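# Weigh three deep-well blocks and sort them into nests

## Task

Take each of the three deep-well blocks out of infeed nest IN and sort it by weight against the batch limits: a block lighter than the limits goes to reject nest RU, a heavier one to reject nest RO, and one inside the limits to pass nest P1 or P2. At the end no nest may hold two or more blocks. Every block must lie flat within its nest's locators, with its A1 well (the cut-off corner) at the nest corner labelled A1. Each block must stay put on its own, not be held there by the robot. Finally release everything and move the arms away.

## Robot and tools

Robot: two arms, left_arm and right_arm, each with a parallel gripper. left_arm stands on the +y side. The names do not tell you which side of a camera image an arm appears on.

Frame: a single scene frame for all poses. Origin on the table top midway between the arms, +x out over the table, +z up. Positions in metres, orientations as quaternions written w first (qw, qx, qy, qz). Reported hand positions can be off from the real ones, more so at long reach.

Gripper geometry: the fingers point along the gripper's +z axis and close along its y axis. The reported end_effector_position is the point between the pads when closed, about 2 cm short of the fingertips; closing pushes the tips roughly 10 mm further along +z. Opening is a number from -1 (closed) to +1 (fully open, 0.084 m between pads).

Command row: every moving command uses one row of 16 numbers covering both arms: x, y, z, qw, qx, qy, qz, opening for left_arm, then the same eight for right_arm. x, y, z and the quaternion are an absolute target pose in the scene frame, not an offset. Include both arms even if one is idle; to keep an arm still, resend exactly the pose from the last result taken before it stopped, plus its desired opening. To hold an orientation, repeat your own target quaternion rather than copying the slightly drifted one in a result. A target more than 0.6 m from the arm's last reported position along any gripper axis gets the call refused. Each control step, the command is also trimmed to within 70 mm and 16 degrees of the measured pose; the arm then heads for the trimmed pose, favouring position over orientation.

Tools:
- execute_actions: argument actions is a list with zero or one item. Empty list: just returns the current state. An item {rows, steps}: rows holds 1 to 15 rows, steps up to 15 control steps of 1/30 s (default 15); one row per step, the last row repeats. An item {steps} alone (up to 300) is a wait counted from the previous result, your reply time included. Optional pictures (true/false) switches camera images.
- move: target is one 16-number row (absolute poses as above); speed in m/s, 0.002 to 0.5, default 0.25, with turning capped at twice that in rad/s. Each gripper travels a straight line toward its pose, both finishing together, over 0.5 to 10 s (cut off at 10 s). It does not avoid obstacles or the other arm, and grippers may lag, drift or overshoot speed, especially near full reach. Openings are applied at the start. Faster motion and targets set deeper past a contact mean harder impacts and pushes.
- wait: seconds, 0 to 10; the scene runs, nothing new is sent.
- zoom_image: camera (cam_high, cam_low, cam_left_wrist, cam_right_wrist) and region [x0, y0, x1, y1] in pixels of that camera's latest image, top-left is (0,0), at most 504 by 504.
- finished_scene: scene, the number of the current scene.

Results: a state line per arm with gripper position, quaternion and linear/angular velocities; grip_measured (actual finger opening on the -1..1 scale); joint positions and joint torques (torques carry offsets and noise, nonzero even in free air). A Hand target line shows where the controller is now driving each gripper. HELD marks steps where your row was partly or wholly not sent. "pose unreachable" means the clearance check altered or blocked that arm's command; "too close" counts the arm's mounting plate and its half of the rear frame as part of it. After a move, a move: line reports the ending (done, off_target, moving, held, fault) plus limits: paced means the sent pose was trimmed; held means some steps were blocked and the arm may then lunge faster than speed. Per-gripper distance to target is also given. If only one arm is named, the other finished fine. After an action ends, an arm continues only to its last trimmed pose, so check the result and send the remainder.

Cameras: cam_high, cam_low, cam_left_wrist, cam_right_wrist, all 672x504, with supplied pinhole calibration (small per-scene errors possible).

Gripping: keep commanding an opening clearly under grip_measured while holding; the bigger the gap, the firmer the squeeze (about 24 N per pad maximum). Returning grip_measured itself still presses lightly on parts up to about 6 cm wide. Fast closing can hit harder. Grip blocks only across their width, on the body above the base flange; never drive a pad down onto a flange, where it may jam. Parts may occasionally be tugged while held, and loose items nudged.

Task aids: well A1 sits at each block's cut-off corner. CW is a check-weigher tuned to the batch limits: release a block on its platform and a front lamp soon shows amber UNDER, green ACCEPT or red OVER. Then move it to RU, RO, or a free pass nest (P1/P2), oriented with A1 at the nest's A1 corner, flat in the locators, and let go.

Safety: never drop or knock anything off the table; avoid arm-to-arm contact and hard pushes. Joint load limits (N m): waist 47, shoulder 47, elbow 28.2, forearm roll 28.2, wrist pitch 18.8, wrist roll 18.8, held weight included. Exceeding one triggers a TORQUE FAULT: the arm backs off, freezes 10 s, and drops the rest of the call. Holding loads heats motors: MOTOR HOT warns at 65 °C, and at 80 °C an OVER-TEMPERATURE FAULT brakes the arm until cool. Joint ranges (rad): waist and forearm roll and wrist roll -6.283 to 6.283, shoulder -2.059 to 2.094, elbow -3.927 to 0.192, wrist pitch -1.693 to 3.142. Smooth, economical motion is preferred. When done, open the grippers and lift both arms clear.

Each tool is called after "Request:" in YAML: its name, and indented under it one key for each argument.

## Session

Request:
execute_actions:
  actions: []

Scene clock: 0.00 s of 12600.00 s.
left_arm: end_effector_position=(-0.0470, +0.4861, +0.3005) grip_measured=+1.00 end_effector_quat_wxyz=(+0.548, -0.139, +0.764, +0.310) end_effector_velocity=(-0.000, -0.000, +0.000) end_effector_angular_velocity=(+0.001, +0.001, +0.001) | right_arm: end_effector_position=(+0.4913, +0.0766, +0.1862) grip_measured=+1.00 end_effector_quat_wxyz=(-0.123, -0.672, +0.728, -0.059) end_effector_velocity=(+0.000, -0.001, -0.001) end_effector_angular_velocity=(-0.003, +0.002, +0.001)
Joint positions: left_arm=[ 2.882  0.819 -0.829 -0.907  2.251  0.528  0.084] | right_arm=[ 0.886  1.302 -2.162 -0.883  1.558 -3.28   0.084]
Joint velocities: left_arm=[ 0.001 -0.     0.    -0.    -0.     0.    -0.   ] | right_arm=[-0.002 -0.     0.     0.     0.002 -0.002  0.   ]
Joint torques (N m, as the arm reports them, + toward a larger angle): no reading
Motor temperatures (°C, as the motors report them): left_arm=[29 30 33 29 35 34] | right_arm=[28 34 34 33 35 33]
Hand target (left_arm): -0.047, +0.486, +0.301; +0.548, -0.139, +0.764, +0.310
Hand target (right_arm): +0.491, +0.077, +0.186; +0.123, +0.672, -0.728, +0.059
camera_calibration (this result's frames):
cam_left_wrist: T_world_to_cam=[[-0.5617, 0.765503, 0.313844, -0.466088], [0.361788, -0.113882, 0.925278, -0.141184], [0.744045, 0.633274, -0.212983, -0.0777921], [0, 0, 0, 1]] pos_world=[-0.152842, 0.389977, 0.260345]
cam_right_wrist: T_world_to_cam=[[-0.99285, 0.0564439, 0.105178, 0.493267], [0.0277547, 0.966149, -0.256489, 0.0307208], [-0.116095, -0.251736, -0.960808, 0.387768], [0, 0, 0, 1]] pos_world=[0.533905, 0.0400922, 0.328569]

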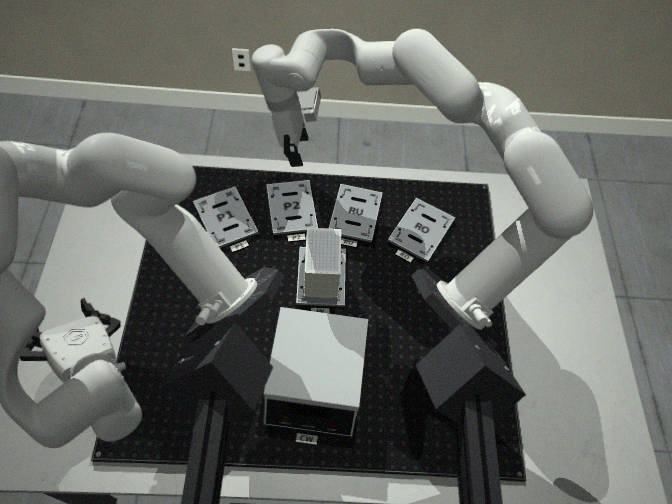

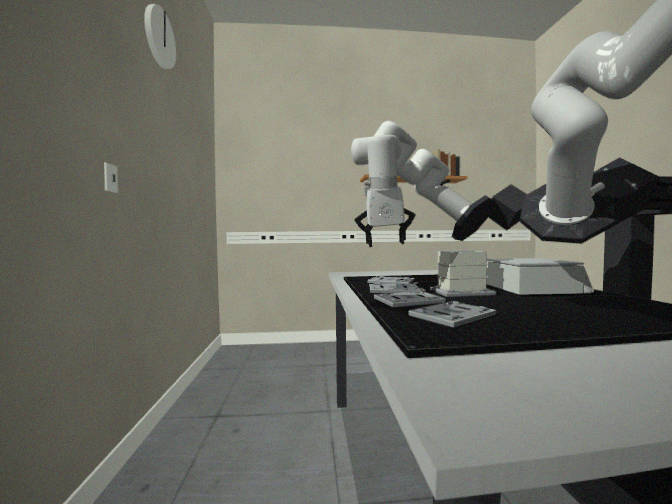

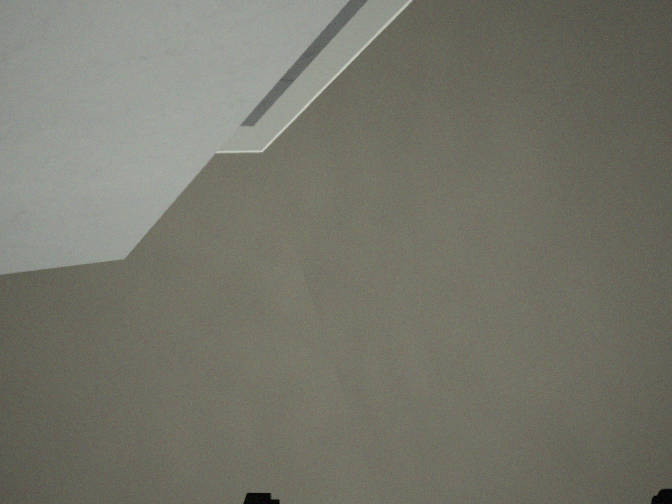

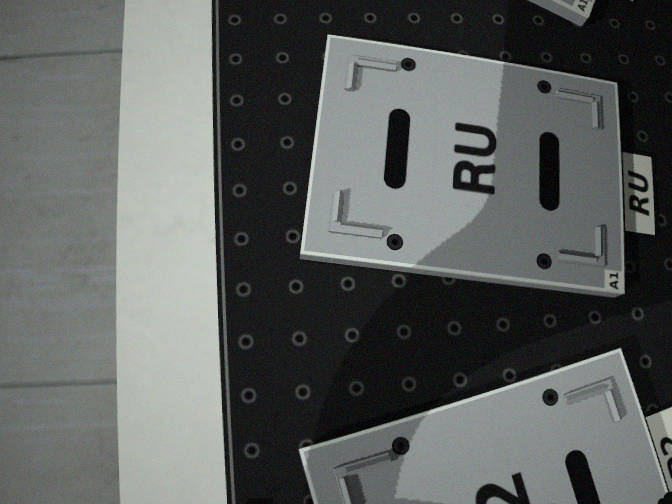

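Request:
move:
  target: [0.15,0.6,0.35,0,0.707,0.707,0,1, 0.45,-0.55,0.3,0.123,0.672,-0.728,0.059,1]
  speed: 0.15

Request:
move:
  target: [0.4,0.3,0.3,0,0.924,0.383,0,1, 0.45,-0.55,0.3,0.123,0.672,-0.728,0.059,1]
  speed: 0.15

Request:
move:
  target: [0.2,0.02,0.3,0,1,0,0,1, 0.45,-0.55,0.3,0.123,0.672,-0.728,0.059,1]
  speed: 0.15

action 0: the call puts the target (right_arm/x, right_arm/y, right_arm/z) 0.636 m from right_arm's end_effector_position in the last result along the gripper's own x axis as it stood there; a target may be at most 0.6 m away along each of those axes, so nothing of the call was run and nothing moved. Command a nearer target, and go on from there in a later call.

action 0: the call puts the target (right_arm/x, right_arm/y, right_arm/z) 0.636 m from right_arm's end_effector_position in the last result along the gripper's own x axis as it stood there; a target may be at most 0.6 m away along each of those axes, so nothing of the call was run and nothing moved. Command a nearer target, and go on from there in a later call.

action 0: the call puts the target (right_arm/x, right_arm/y, right_arm/z) 0.636 m from right_arm's end_effector_position in the last result along the gripper's own x axis as it stood there; a target may be at most 0.6 m away along each of those axes, so nothing of the call was run and nothing moved. Command a nearer target, and go on from there in a later call.

Request:
move:
  target: [0.15,0.6,0.35,0,0.707,0.707,0,1, 0.45,-0.48,0.3,0.123,0.672,-0.728,0.059,1]
  speed: 0.15

Request:
move:
  target: [0.4,0.3,0.3,0,0.924,0.383,0,1, 0.4,-0.65,0.3,0.123,0.672,-0.728,0.059,1]
  speed: 0.15

Request:
move:
  target: [0.2,0.02,0.3,0,1,0,0,1, 0.4,-0.65,0.3,0.123,0.672,-0.728,0.059,1]
  speed: 0.15

Scene clock: 47.07 s of 12600.00 s.
left_arm: end_effector_position=(+0.1488, +0.5994, +0.3497) grip_measured=+1.00 end_effector_quat_wxyz=(+0.001, +0.707, +0.707, -0.002) end_effector_velocity=(+0.001, +0.000, -0.000) end_effector_angular_velocity=(-0.002, +0.008, -0.006) | right_arm: end_effector_position=(+0.4487, -0.4801, +0.2999) grip_measured=+1.00 end_effector_quat_wxyz=(-0.124, -0.672, +0.728, -0.059) end_effector_velocity=(+0.001, -0.002, +0.001) end_effector_angular_velocity=(+0.001, -0.003, -0.000)
Joint positions: left_arm=[ 2.51  -1.24  -0.447 -0.906  1.68   0.831  0.084] | right_arm=[ 0.579 -0.769 -0.527 -1.032  1.585 -3.79   0.084]
Joint velocities: left_arm=[-0.016 -0.007 -0.     0.007 -0.012 -0.009  0.   ] | right_arm=[-0.002 -0.008  0.    -0.002 -0.001 -0.007  0.   ]
Joint torques (N m, as the arm reports them, + toward a larger angle): left_arm=[ -2.6    1.95 -12.3   -0.59  -2.3    0.06] | right_arm=[  2.37  -3.8  -10.46  -1.21  -0.67   0.01]
Motor temperatures (°C, as the motors report them): left_arm=[29 30 34 29 35 34] | right_arm=[30 35 37 33 35 33]
Hand target (left_arm): +0.149, +0.599, +0.350; +0.001, +0.707, +0.707, -0.002
Hand target (right_arm): +0.449, -0.480, +0.300; +0.124, +0.672, -0.728, +0.059
Off the commanded pose (left_arm): 0.001 m, 0 deg.
Off the commanded pose (right_arm): 0.001 m, 0 deg.
After step 90, 36.20 s passed at rest.
move: done
camera_calibration (this result's frames):
cam_left_wrist: T_world_to_cam=[[0.999922, 0.0101582, 0.00729143, -0.130621], [0.0101945, -0.999936, -0.00495289, 0.664043], [0.00724065, 0.00502683, -0.999961, 0.476699], [0, 0, 0, 1]] pos_world=[0.12039, 0.662931, 0.480922]
cam_right_wrist: T_world_to_cam=[[-0.992676, 0.0577047, 0.106134, 0.470606], [0.0286999, 0.966038, -0.2568, 0.598486], [-0.117348, -0.251873, -0.960619, 0.352403], [0, 0, 0, 1]] pos_world=[0.491337, -0.516555, 0.442269]

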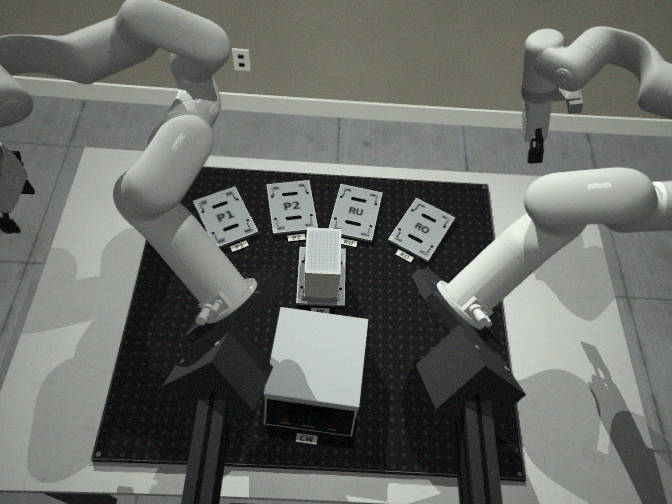

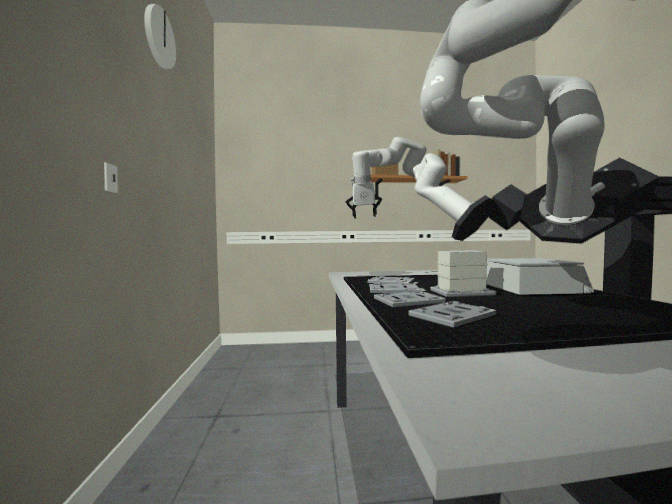

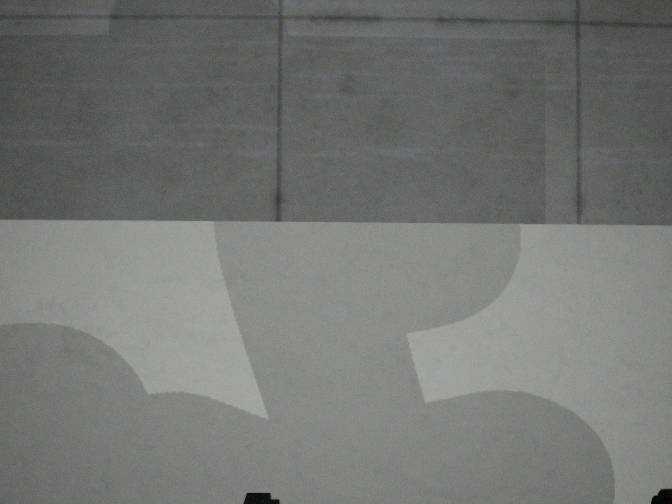

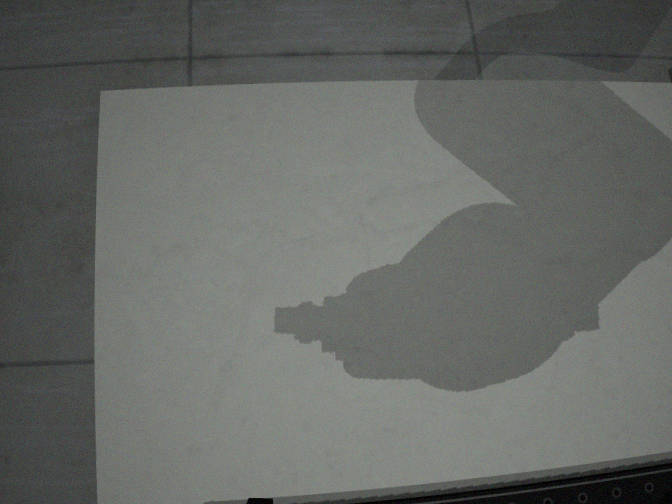

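Scene clock: 50.23 s of 12600.00 s.
left_arm: end_effector_position=(+0.3980, +0.3088, +0.3137) grip_measured=+1.00 end_effector_quat_wxyz=(+0.264, +0.867, +0.374, -0.198) end_effector_velocity=(+0.001, -0.000, +0.000) end_effector_angular_velocity=(+0.000, +0.002, -0.005) | right_arm: end_effector_position=(+0.3993, -0.6497, +0.3004) grip_measured=+1.00 end_effector_quat_wxyz=(-0.124, -0.672, +0.728, -0.059) end_effector_velocity=(+0.000, -0.001, -0.000) end_effector_angular_velocity=(+0.005, -0.003, +0.004)
Joint positions: left_arm=[ 2.732 -2.057 -0.673 -1.196  2.94   0.886  0.084] | right_arm=[-0.13  -1.245 -0.44  -0.95   1.177 -4.501  0.084]
Joint velocities: left_arm=[-0.001  0.    -0.005 -0.001 -0.     0.     0.   ] | right_arm=[-0.015 -0.003  0.001  0.01  -0.015 -0.016 -0.   ]
Joint torques (N m, as the arm reports them, + toward a larger angle): left_arm=[-13.81  11.44   1.36  -0.19  -0.71   0.13] | right_arm=[ -0.99  -7.98 -13.73  -0.57  -0.94  -0.12]
Motor temperatures (°C, as the motors report them): left_arm=[29 30 34 29 35 34] | right_arm=[30 35 37 33 35 33]
Hand target (left_arm): +0.398, +0.309, +0.314; +0.264, +0.867, +0.374, -0.199
Hand target (right_arm): +0.399, -0.650, +0.300; +0.124, +0.672, -0.728, +0.059
Off the commanded pose (left_arm): 0.016 m, 39 deg; orientation clipped at the last step of the last action.
Off the commanded pose (right_arm): 0.001 m, 0 deg.
move: held (left_arm); limits=paced,held; held on 6 of 95 steps (left_arm), including the last (left_arm)
pose unreachable (left arm): on one or more control steps of this call this arm could not follow its commanded pose, so it was not sent that pose on those steps. On the call's last step it was still not sent that pose. It may still have moved: this result reports where it is.
cause: the commanded pose would bring two parts of the arm too close to each other (joints 5 (wrist pitch) and 6 (wrist roll) lie between them).
camera_calibration (this result's frames):
cam_left_wrist: T_world_to_cam=[[0.760203, -0.570871, 0.310158, -0.196802], [-0.635584, -0.554558, 0.53712, 0.320223], [-0.134625, -0.605452, -0.784413, 0.617726], [0, 0, 0, 1]] pos_world=[0.4363, 0.439238, 0.373594]
cam_right_wrist: T_world_to_cam=[[-0.992706, 0.0566881, 0.106401, 0.430555], [0.0276654, 0.966119, -0.256611, 0.764298], [-0.117343, -0.251796, -0.96064, 0.304368], [0, 0, 0, 1]] pos_world=[0.441985, -0.686171, 0.442704]

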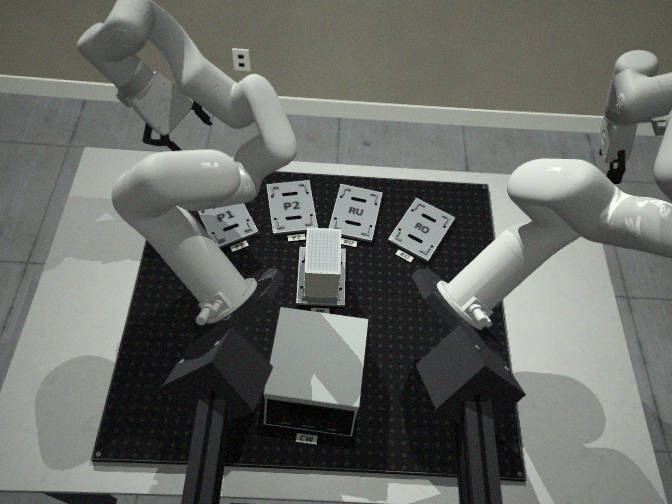

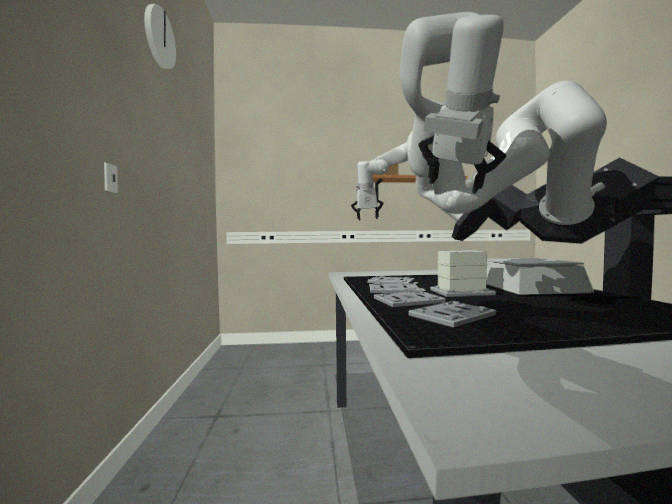

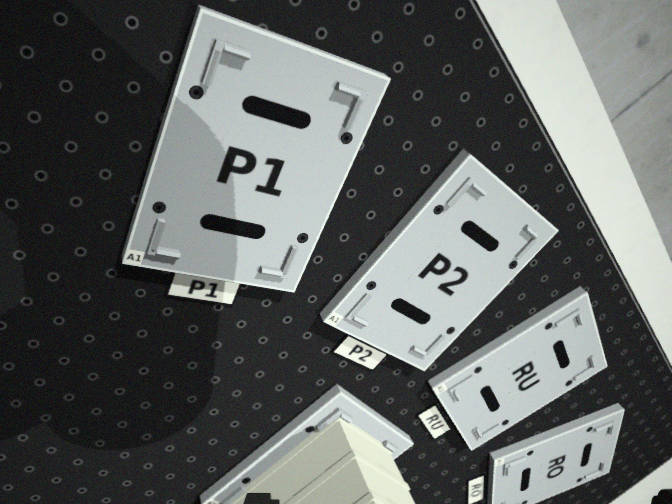

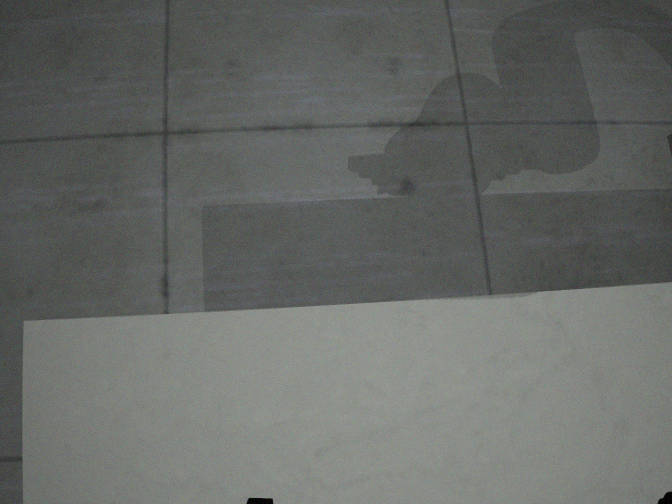

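Scene clock: 54.23 s of 12600.00 s.
left_arm: end_effector_position=(+0.3970, +0.3072, +0.3141) grip_measured=+1.00 end_effector_quat_wxyz=(+0.266, +0.867, +0.371, -0.201) end_effector_velocity=(-0.000, +0.000, -0.000) end_effector_angular_velocity=(+0.002, +0.000, -0.000) | right_arm: end_effector_position=(+0.4000, -0.6500, +0.3000) grip_measured=+1.00 end_effector_quat_wxyz=(-0.123, -0.672, +0.728, -0.059) end_effector_velocity=(+0.000, -0.000, -0.000) end_effector_angular_velocity=(+0.000, -0.002, -0.002)
Joint positions: left_arm=[ 2.736 -2.057 -0.677 -1.184  2.949  0.906  0.084] | right_arm=[-0.135 -1.242 -0.441 -0.948  1.171 -4.502  0.084]
Joint velocities: left_arm=[ 0.    -0.    -0.    -0.    -0.001 -0.    -0.   ] | right_arm=[-0.002  0.     0.     0.001 -0.003  0.002 -0.   ]
Joint torques (N m, as the arm reports them, + toward a larger angle): left_arm=[-13.63  10.71   1.43  -0.21  -0.63   0.11] | right_arm=[  0.01  -8.11 -13.98  -0.81  -1.    -0.22]
Motor temperatures (°C, as the motors report them): left_arm=[29 30 34 29 35 34] | right_arm=[30 35 37 33 35 33]
Hand target (left_arm): +0.397, +0.307, +0.314; +0.266, +0.867, +0.371, -0.201
Hand target (right_arm): +0.400, -0.650, +0.300; +0.123, +0.672, -0.728, +0.059
Off the commanded pose (left_arm): 0.349 m, 60 deg; position and orientation clipped at the last step of the last action.
Off the commanded pose (right_arm): 0.000 m, 0 deg.
move: held (left_arm); limits=paced,held; held on 108 of 113 steps (left_arm), including the last (left_arm)
pose unreachable (left arm): on one or more control steps of this call this arm could not follow its commanded pose, so it was not sent that pose on those steps. On the call's last step it was still not sent that pose. It may still have moved: this result reports where it is.
cause: the commanded pose would bring two parts of the arm too close to each other (joints 5 (wrist pitch) and 6 (wrist roll) lie between them).
camera_calibration (this result's frames):
cam_left_wrist: T_world_to_cam=[[0.756879, -0.573392, 0.313617, -0.196081], [-0.638498, -0.546336, 0.542068, 0.315576], [-0.139477, -0.610524, -0.77962, 0.618928], [0, 0, 0, 1]] pos_world=[0.436231, 0.43785, 0.372959]
cam_right_wrist: T_world_to_cam=[[-0.99282, 0.05737, 0.104964, 0.432263], [0.028787, 0.966286, -0.255855, 0.763891], [-0.116104, -0.250997, -0.961, 0.30416], [0, 0, 0, 1]] pos_world=[0.442483, -0.686594, 0.442371]

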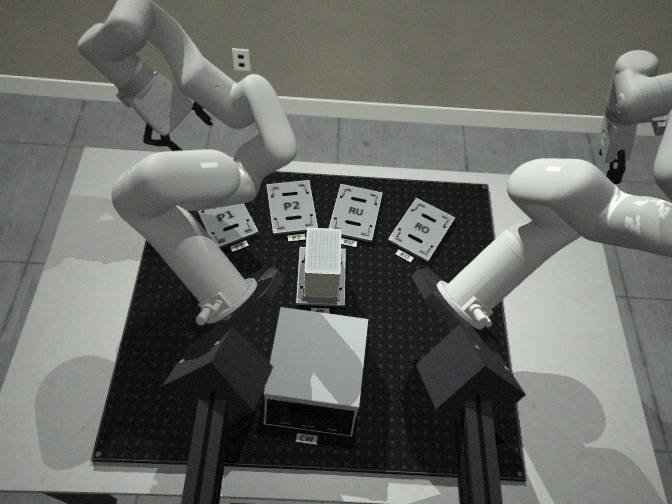

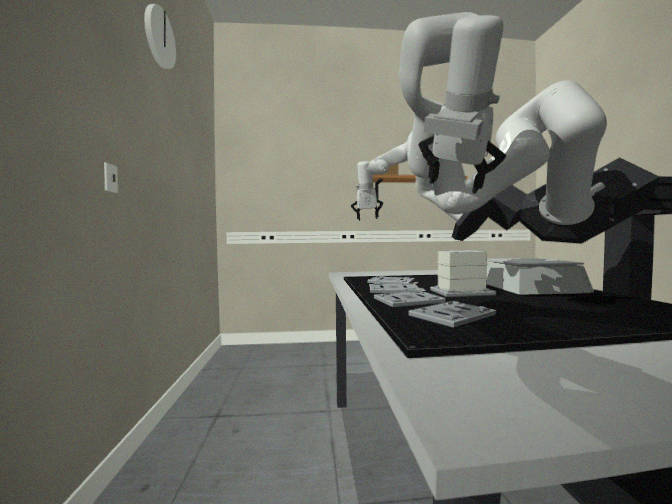

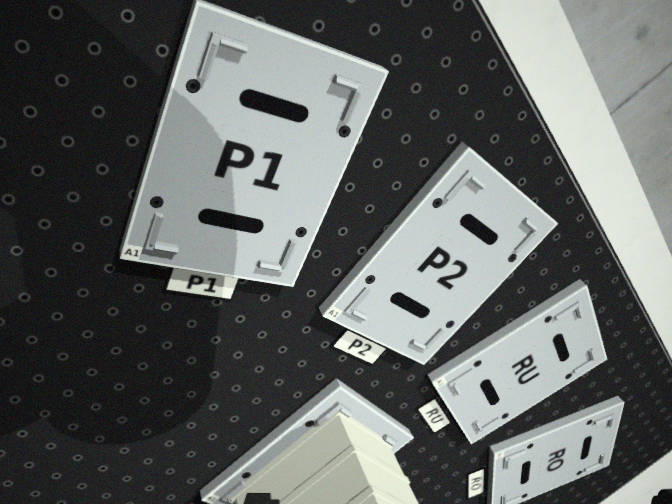

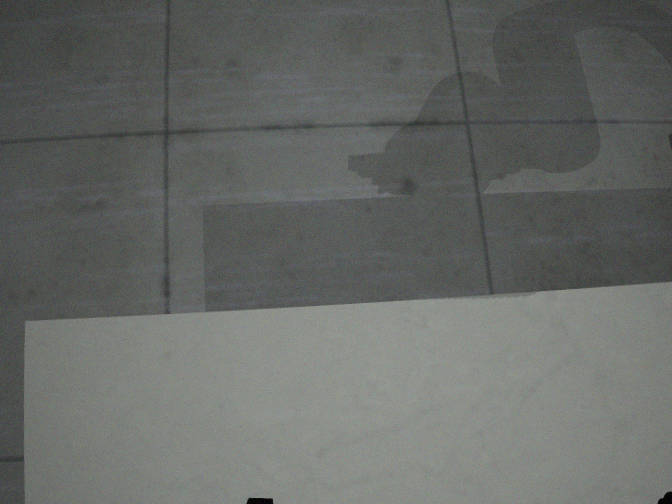

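Request:
move:
  target: [0.1,0.6,0.38,0,0.707,0.707,0,1, 0.4,-0.65,0.3,0.123,0.672,-0.728,0.059,1]
  speed: 0.15

Request:
move:
  target: [-0.15,0.5,0.5,0,0.707,0.707,0,1, 0.4,-0.65,0.3,0.123,0.672,-0.728,0.059,1]
  speed: 0.15

Request:
move:
  target: [-0.1,0.2,0.55,0,0.707,0.707,0,1, 0.4,-0.65,0.3,0.123,0.672,-0.728,0.059,1]
  speed: 0.15

Scene clock: 78.47 s of 12600.00 s.
left_arm: end_effector_position=(+0.1004, +0.5995, +0.3784) grip_measured=+1.00 end_effector_quat_wxyz=(+0.000, +0.708, +0.706, -0.001) end_effector_velocity=(-0.002, +0.001, -0.000) end_effector_angular_velocity=(+0.002, +0.002, +0.003) | right_arm: end_effector_position=(+0.4000, -0.6500, +0.3000) grip_measured=+1.00 end_effector_quat_wxyz=(-0.123, -0.672, +0.728, -0.059) end_effector_velocity=(-0.000, -0.000, -0.000) end_effector_angular_velocity=(-0.001, +0.000, -0.001)
Joint positions: left_arm=[ 2.745 -1.046 -0.528 -0.883  1.792  1.071  0.084] | right_arm=[-0.135 -1.242 -0.441 -0.948  1.171 -4.502  0.084]
Joint velocities: left_arm=[-0.005  0.006 -0.002 -0.001 -0.009 -0.003  0.   ] | right_arm=[-0.002  0.     0.    -0.001 -0.001  0.    -0.   ]
Joint torques (N m, as the arm reports them, + toward a larger angle): left_arm=[ -0.15   3.92 -11.88  -0.6   -1.96   0.09] | right_arm=[ -1.06  -7.15 -13.88  -0.79  -0.96   0.08]
Motor temperatures (°C, as the motors report them): left_arm=[29 30 33 29 35 34] | right_arm=[29 34 38 33 35 33]
Hand target (left_arm): +0.100, +0.600, +0.378; +0.000, +0.708, +0.706, -0.001
Hand target (right_arm): +0.400, -0.650, +0.300; +0.123, +0.672, -0.728, +0.059
Off the commanded pose (left_arm): 0.002 m, 0 deg.
Off the commanded pose (right_arm): 0.000 m, 0 deg.
After step 90, 17.33 s passed at rest.
move: done
camera_calibration (this result's frames):
cam_left_wrist: T_world_to_cam=[[0.999941, 0.00749789, 0.00779745, -0.0810431], [0.00755613, -0.999944, -0.00746554, 0.666079], [0.00774103, 0.00752403, -0.999942, 0.504177], [0, 0, 0, 1]] pos_world=[0.0721025, 0.662856, 0.509753]
cam_right_wrist: T_world_to_cam=[[-0.99282, 0.0573882, 0.104955, 0.43228], [0.0288079, 0.966288, -0.255847, 0.763882], [-0.1161, -0.250986, -0.961003, 0.304164], [0, 0, 0, 1]] pos_world=[0.442484, -0.686597, 0.442369]

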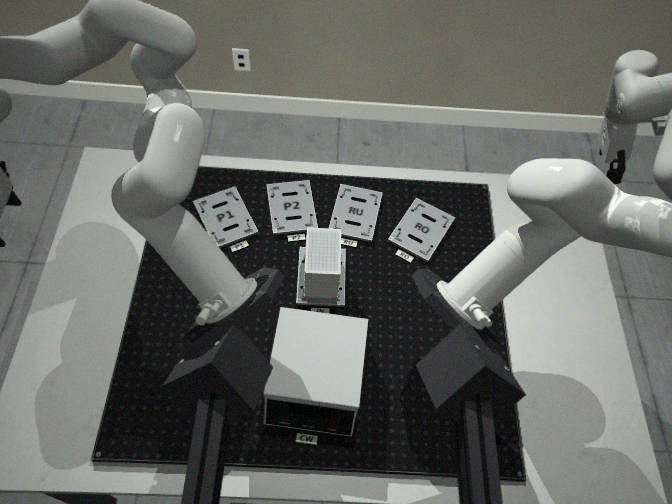

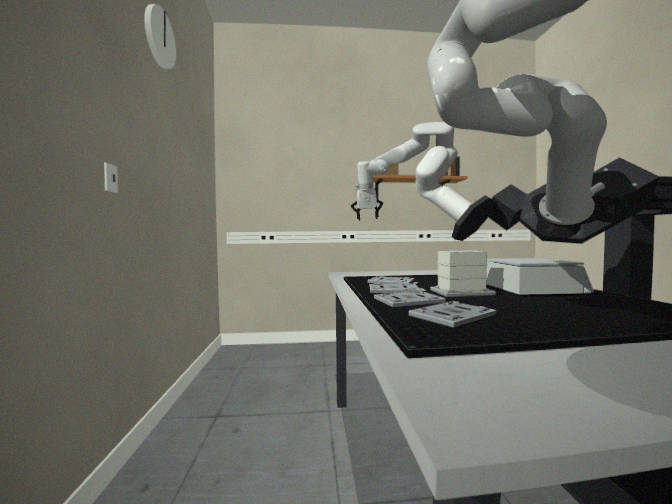

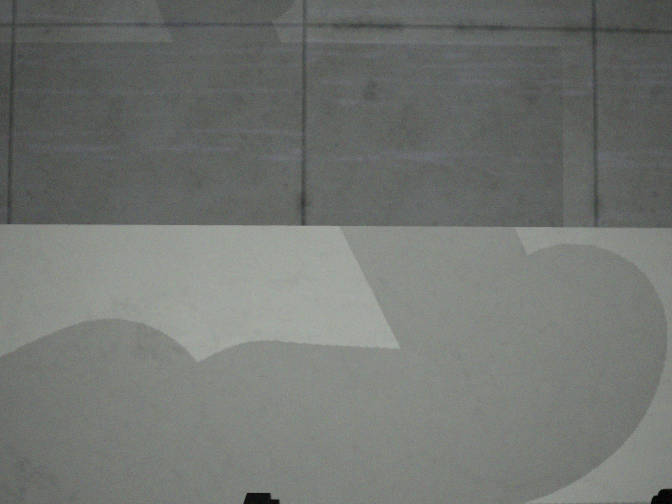

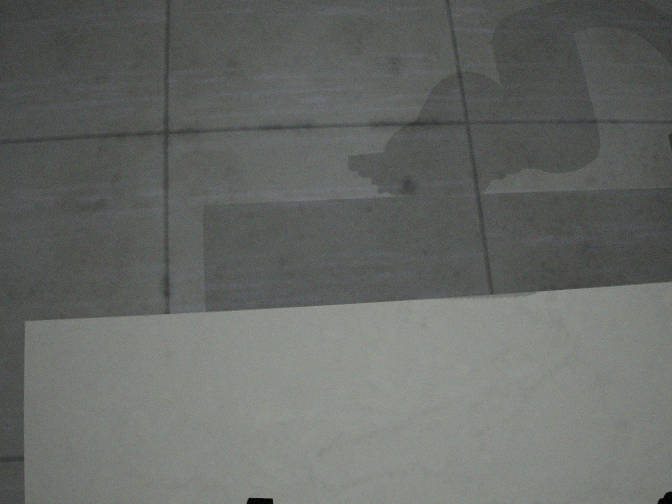

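Scene clock: 80.97 s of 12600.00 s.
left_arm: end_effector_position=(-0.1495, +0.5007, +0.4994) grip_measured=+1.00 end_effector_quat_wxyz=(+0.000, +0.707, +0.707, +0.001) end_effector_velocity=(-0.002, -0.001, +0.001) end_effector_angular_velocity=(+0.000, -0.001, +0.002) | right_arm: end_effector_position=(+0.4000, -0.6500, +0.3000) grip_measured=+1.00 end_effector_quat_wxyz=(-0.123, -0.672, +0.728, -0.059) end_effector_velocity=(+0.000, -0.000, +0.000) end_effector_angular_velocity=(-0.001, -0.001, +0.001)
Joint positions: left_arm=[ 3.196 -0.075 -0.999 -0.636  1.74   1.741  0.084] | right_arm=[-0.135 -1.242 -0.441 -0.948  1.171 -4.502  0.084]
Joint velocities: left_arm=[ 0.002  0.009 -0.007  0.001  0.     0.001 -0.   ] | right_arm=[ 0.    -0.     0.    -0.001 -0.001  0.    -0.   ]
Joint torques (N m, as the arm reports them, + toward a larger angle): left_arm=[  9.9   -5.14 -15.71  -0.53  -2.25   0.03] | right_arm=[ -0.62  -7.6  -13.59  -1.15  -1.23  -0.35]
Motor temperatures (°C, as the motors report them): left_arm=[29 30 34 29 35 34] | right_arm=[29 34 39 33 35 33]
Hand target (left_arm): -0.150, +0.501, +0.499; +0.000, +0.707, +0.707, +0.001
Hand target (right_arm): +0.400, -0.650, +0.300; +0.123, +0.672, -0.728, +0.059
Off the commanded pose (left_arm): 0.001 m, 0 deg.
Off the commanded pose (right_arm): 0.000 m, 0 deg.
move: done
camera_calibration (this result's frames):
cam_left_wrist: T_world_to_cam=[[0.999914, 0.00883988, 0.00973776, 0.166981], [0.00893713, -0.99991, -0.00998888, 0.57147], [0.00964858, 0.010075, -0.999903, 0.626875], [0, 0, 0, 1]] pos_world=[-0.178122, 0.563627, 0.630896]
cam_right_wrist: T_world_to_cam=[[-0.99282, 0.057389, 0.104955, 0.432281], [0.0288088, 0.966288, -0.255847, 0.763882], [-0.1161, -0.250986, -0.961003, 0.304164], [0, 0, 0, 1]] pos_world=[0.442484, -0.686597, 0.442369]

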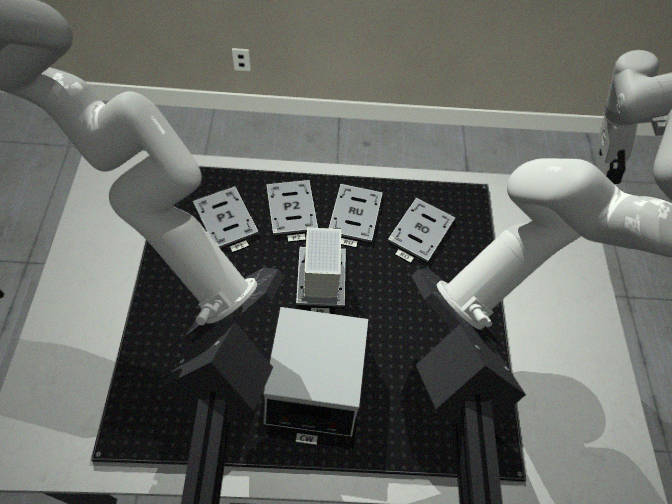

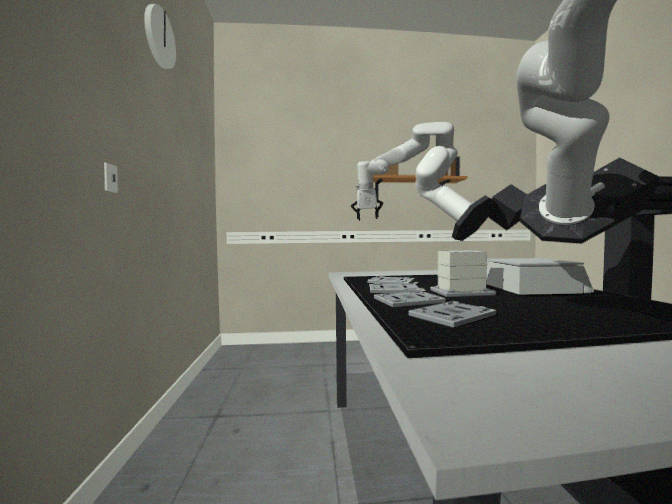

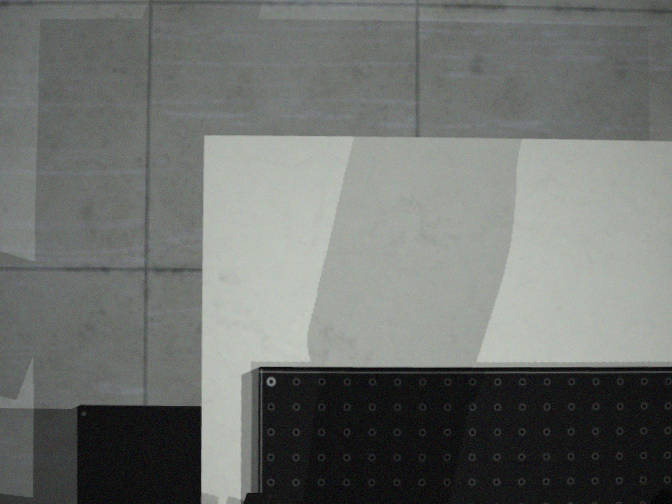

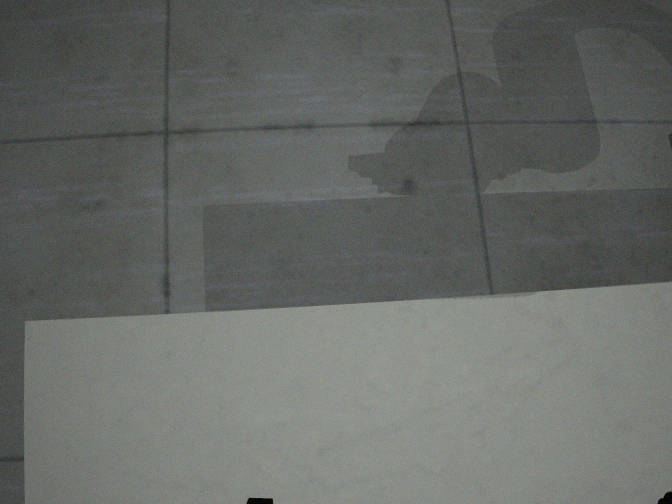

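Scene clock: 83.57 s of 12600.00 s.
left_arm: end_effector_position=(-0.1003, +0.2008, +0.5504) grip_measured=+1.00 end_effector_quat_wxyz=(-0.000, +0.708, +0.707, +0.001) end_effector_velocity=(+0.000, -0.002, +0.000) end_effector_angular_velocity=(+0.001, +0.000, +0.000) | right_arm: end_effector_position=(+0.4000, -0.6500, +0.3000) grip_measured=+1.00 end_effector_quat_wxyz=(-0.123, -0.672, +0.728, -0.059) end_effector_velocity=(+0.000, +0.000, +0.000) end_effector_angular_velocity=(+0.000, -0.001, -0.000)
Joint positions: left_arm=[ 3.819  0.218 -1.004 -0.171  1.678  2.314  0.084] | right_arm=[-0.135 -1.242 -0.441 -0.948  1.171 -4.502  0.084]
Joint velocities: left_arm=[ 0.004  0.005 -0.003  0.002 -0.001  0.003  0.   ] | right_arm=[ 0.002  0.     0.    -0.     0.     0.002  0.   ]
Joint torques (N m, as the arm reports them, + toward a larger angle): left_arm=[  2.75  -9.71 -19.73  -0.41  -2.15   0.12] | right_arm=[ -1.21  -7.9  -13.75  -0.63  -1.05  -0.09]
Motor temperatures (°C, as the motors report them): left_arm=[29 30 34 29 35 34] | right_arm=[29 34 39 33 35 33]
Hand target (left_arm): -0.100, +0.201, +0.550; -0.000, +0.707, +0.707, +0.001
Hand target (right_arm): +0.400, -0.650, +0.300; +0.123, +0.672, -0.728, +0.059
Off the commanded pose (left_arm): 0.001 m, 0 deg.
Off the commanded pose (right_arm): 0.000 m, 0 deg.
move: done
camera_calibration (this result's frames):
cam_left_wrist: T_world_to_cam=[[0.999924, 0.00836925, 0.00904816, 0.120377], [0.0084657, -0.999907, -0.0106735, 0.272017], [0.00895799, 0.0107493, -0.999902, 0.680126], [0, 0, 0, 1]] pos_world=[-0.128763, 0.263674, 0.681874]
cam_right_wrist: T_world_to_cam=[[-0.99282, 0.0573888, 0.104956, 0.432281], [0.0288085, 0.966288, -0.255847, 0.763882], [-0.1161, -0.250986, -0.961003, 0.304164], [0, 0, 0, 1]] pos_world=[0.442484, -0.686597, 0.442369]

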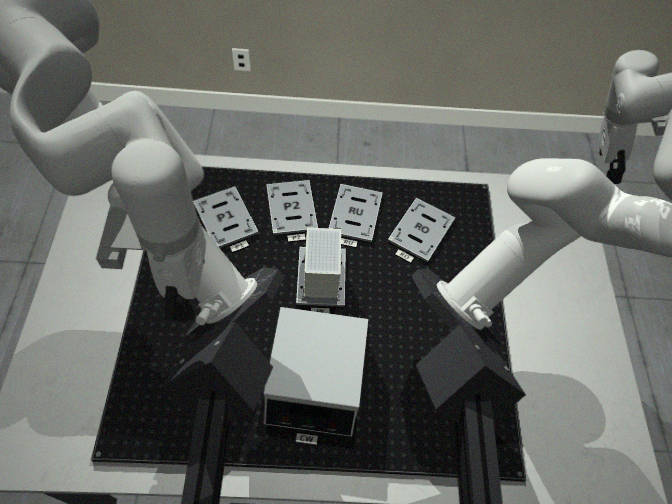

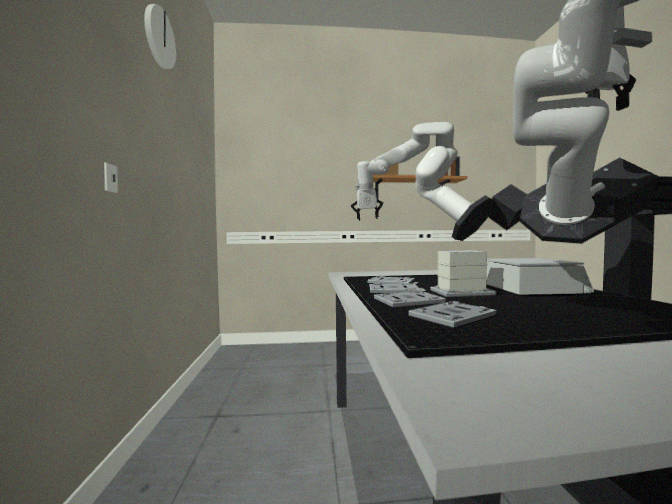

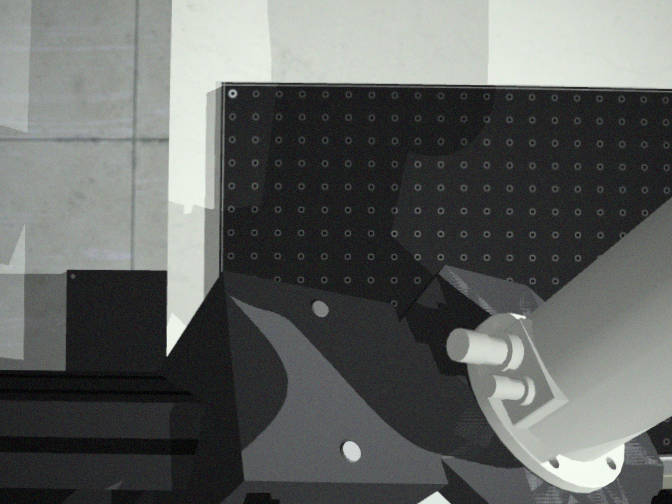

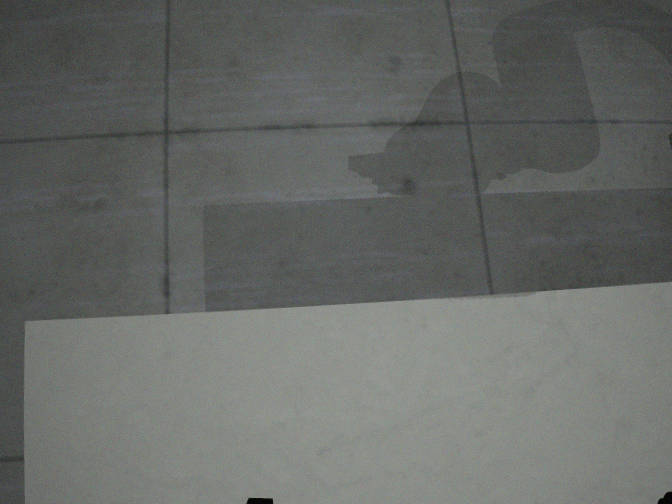

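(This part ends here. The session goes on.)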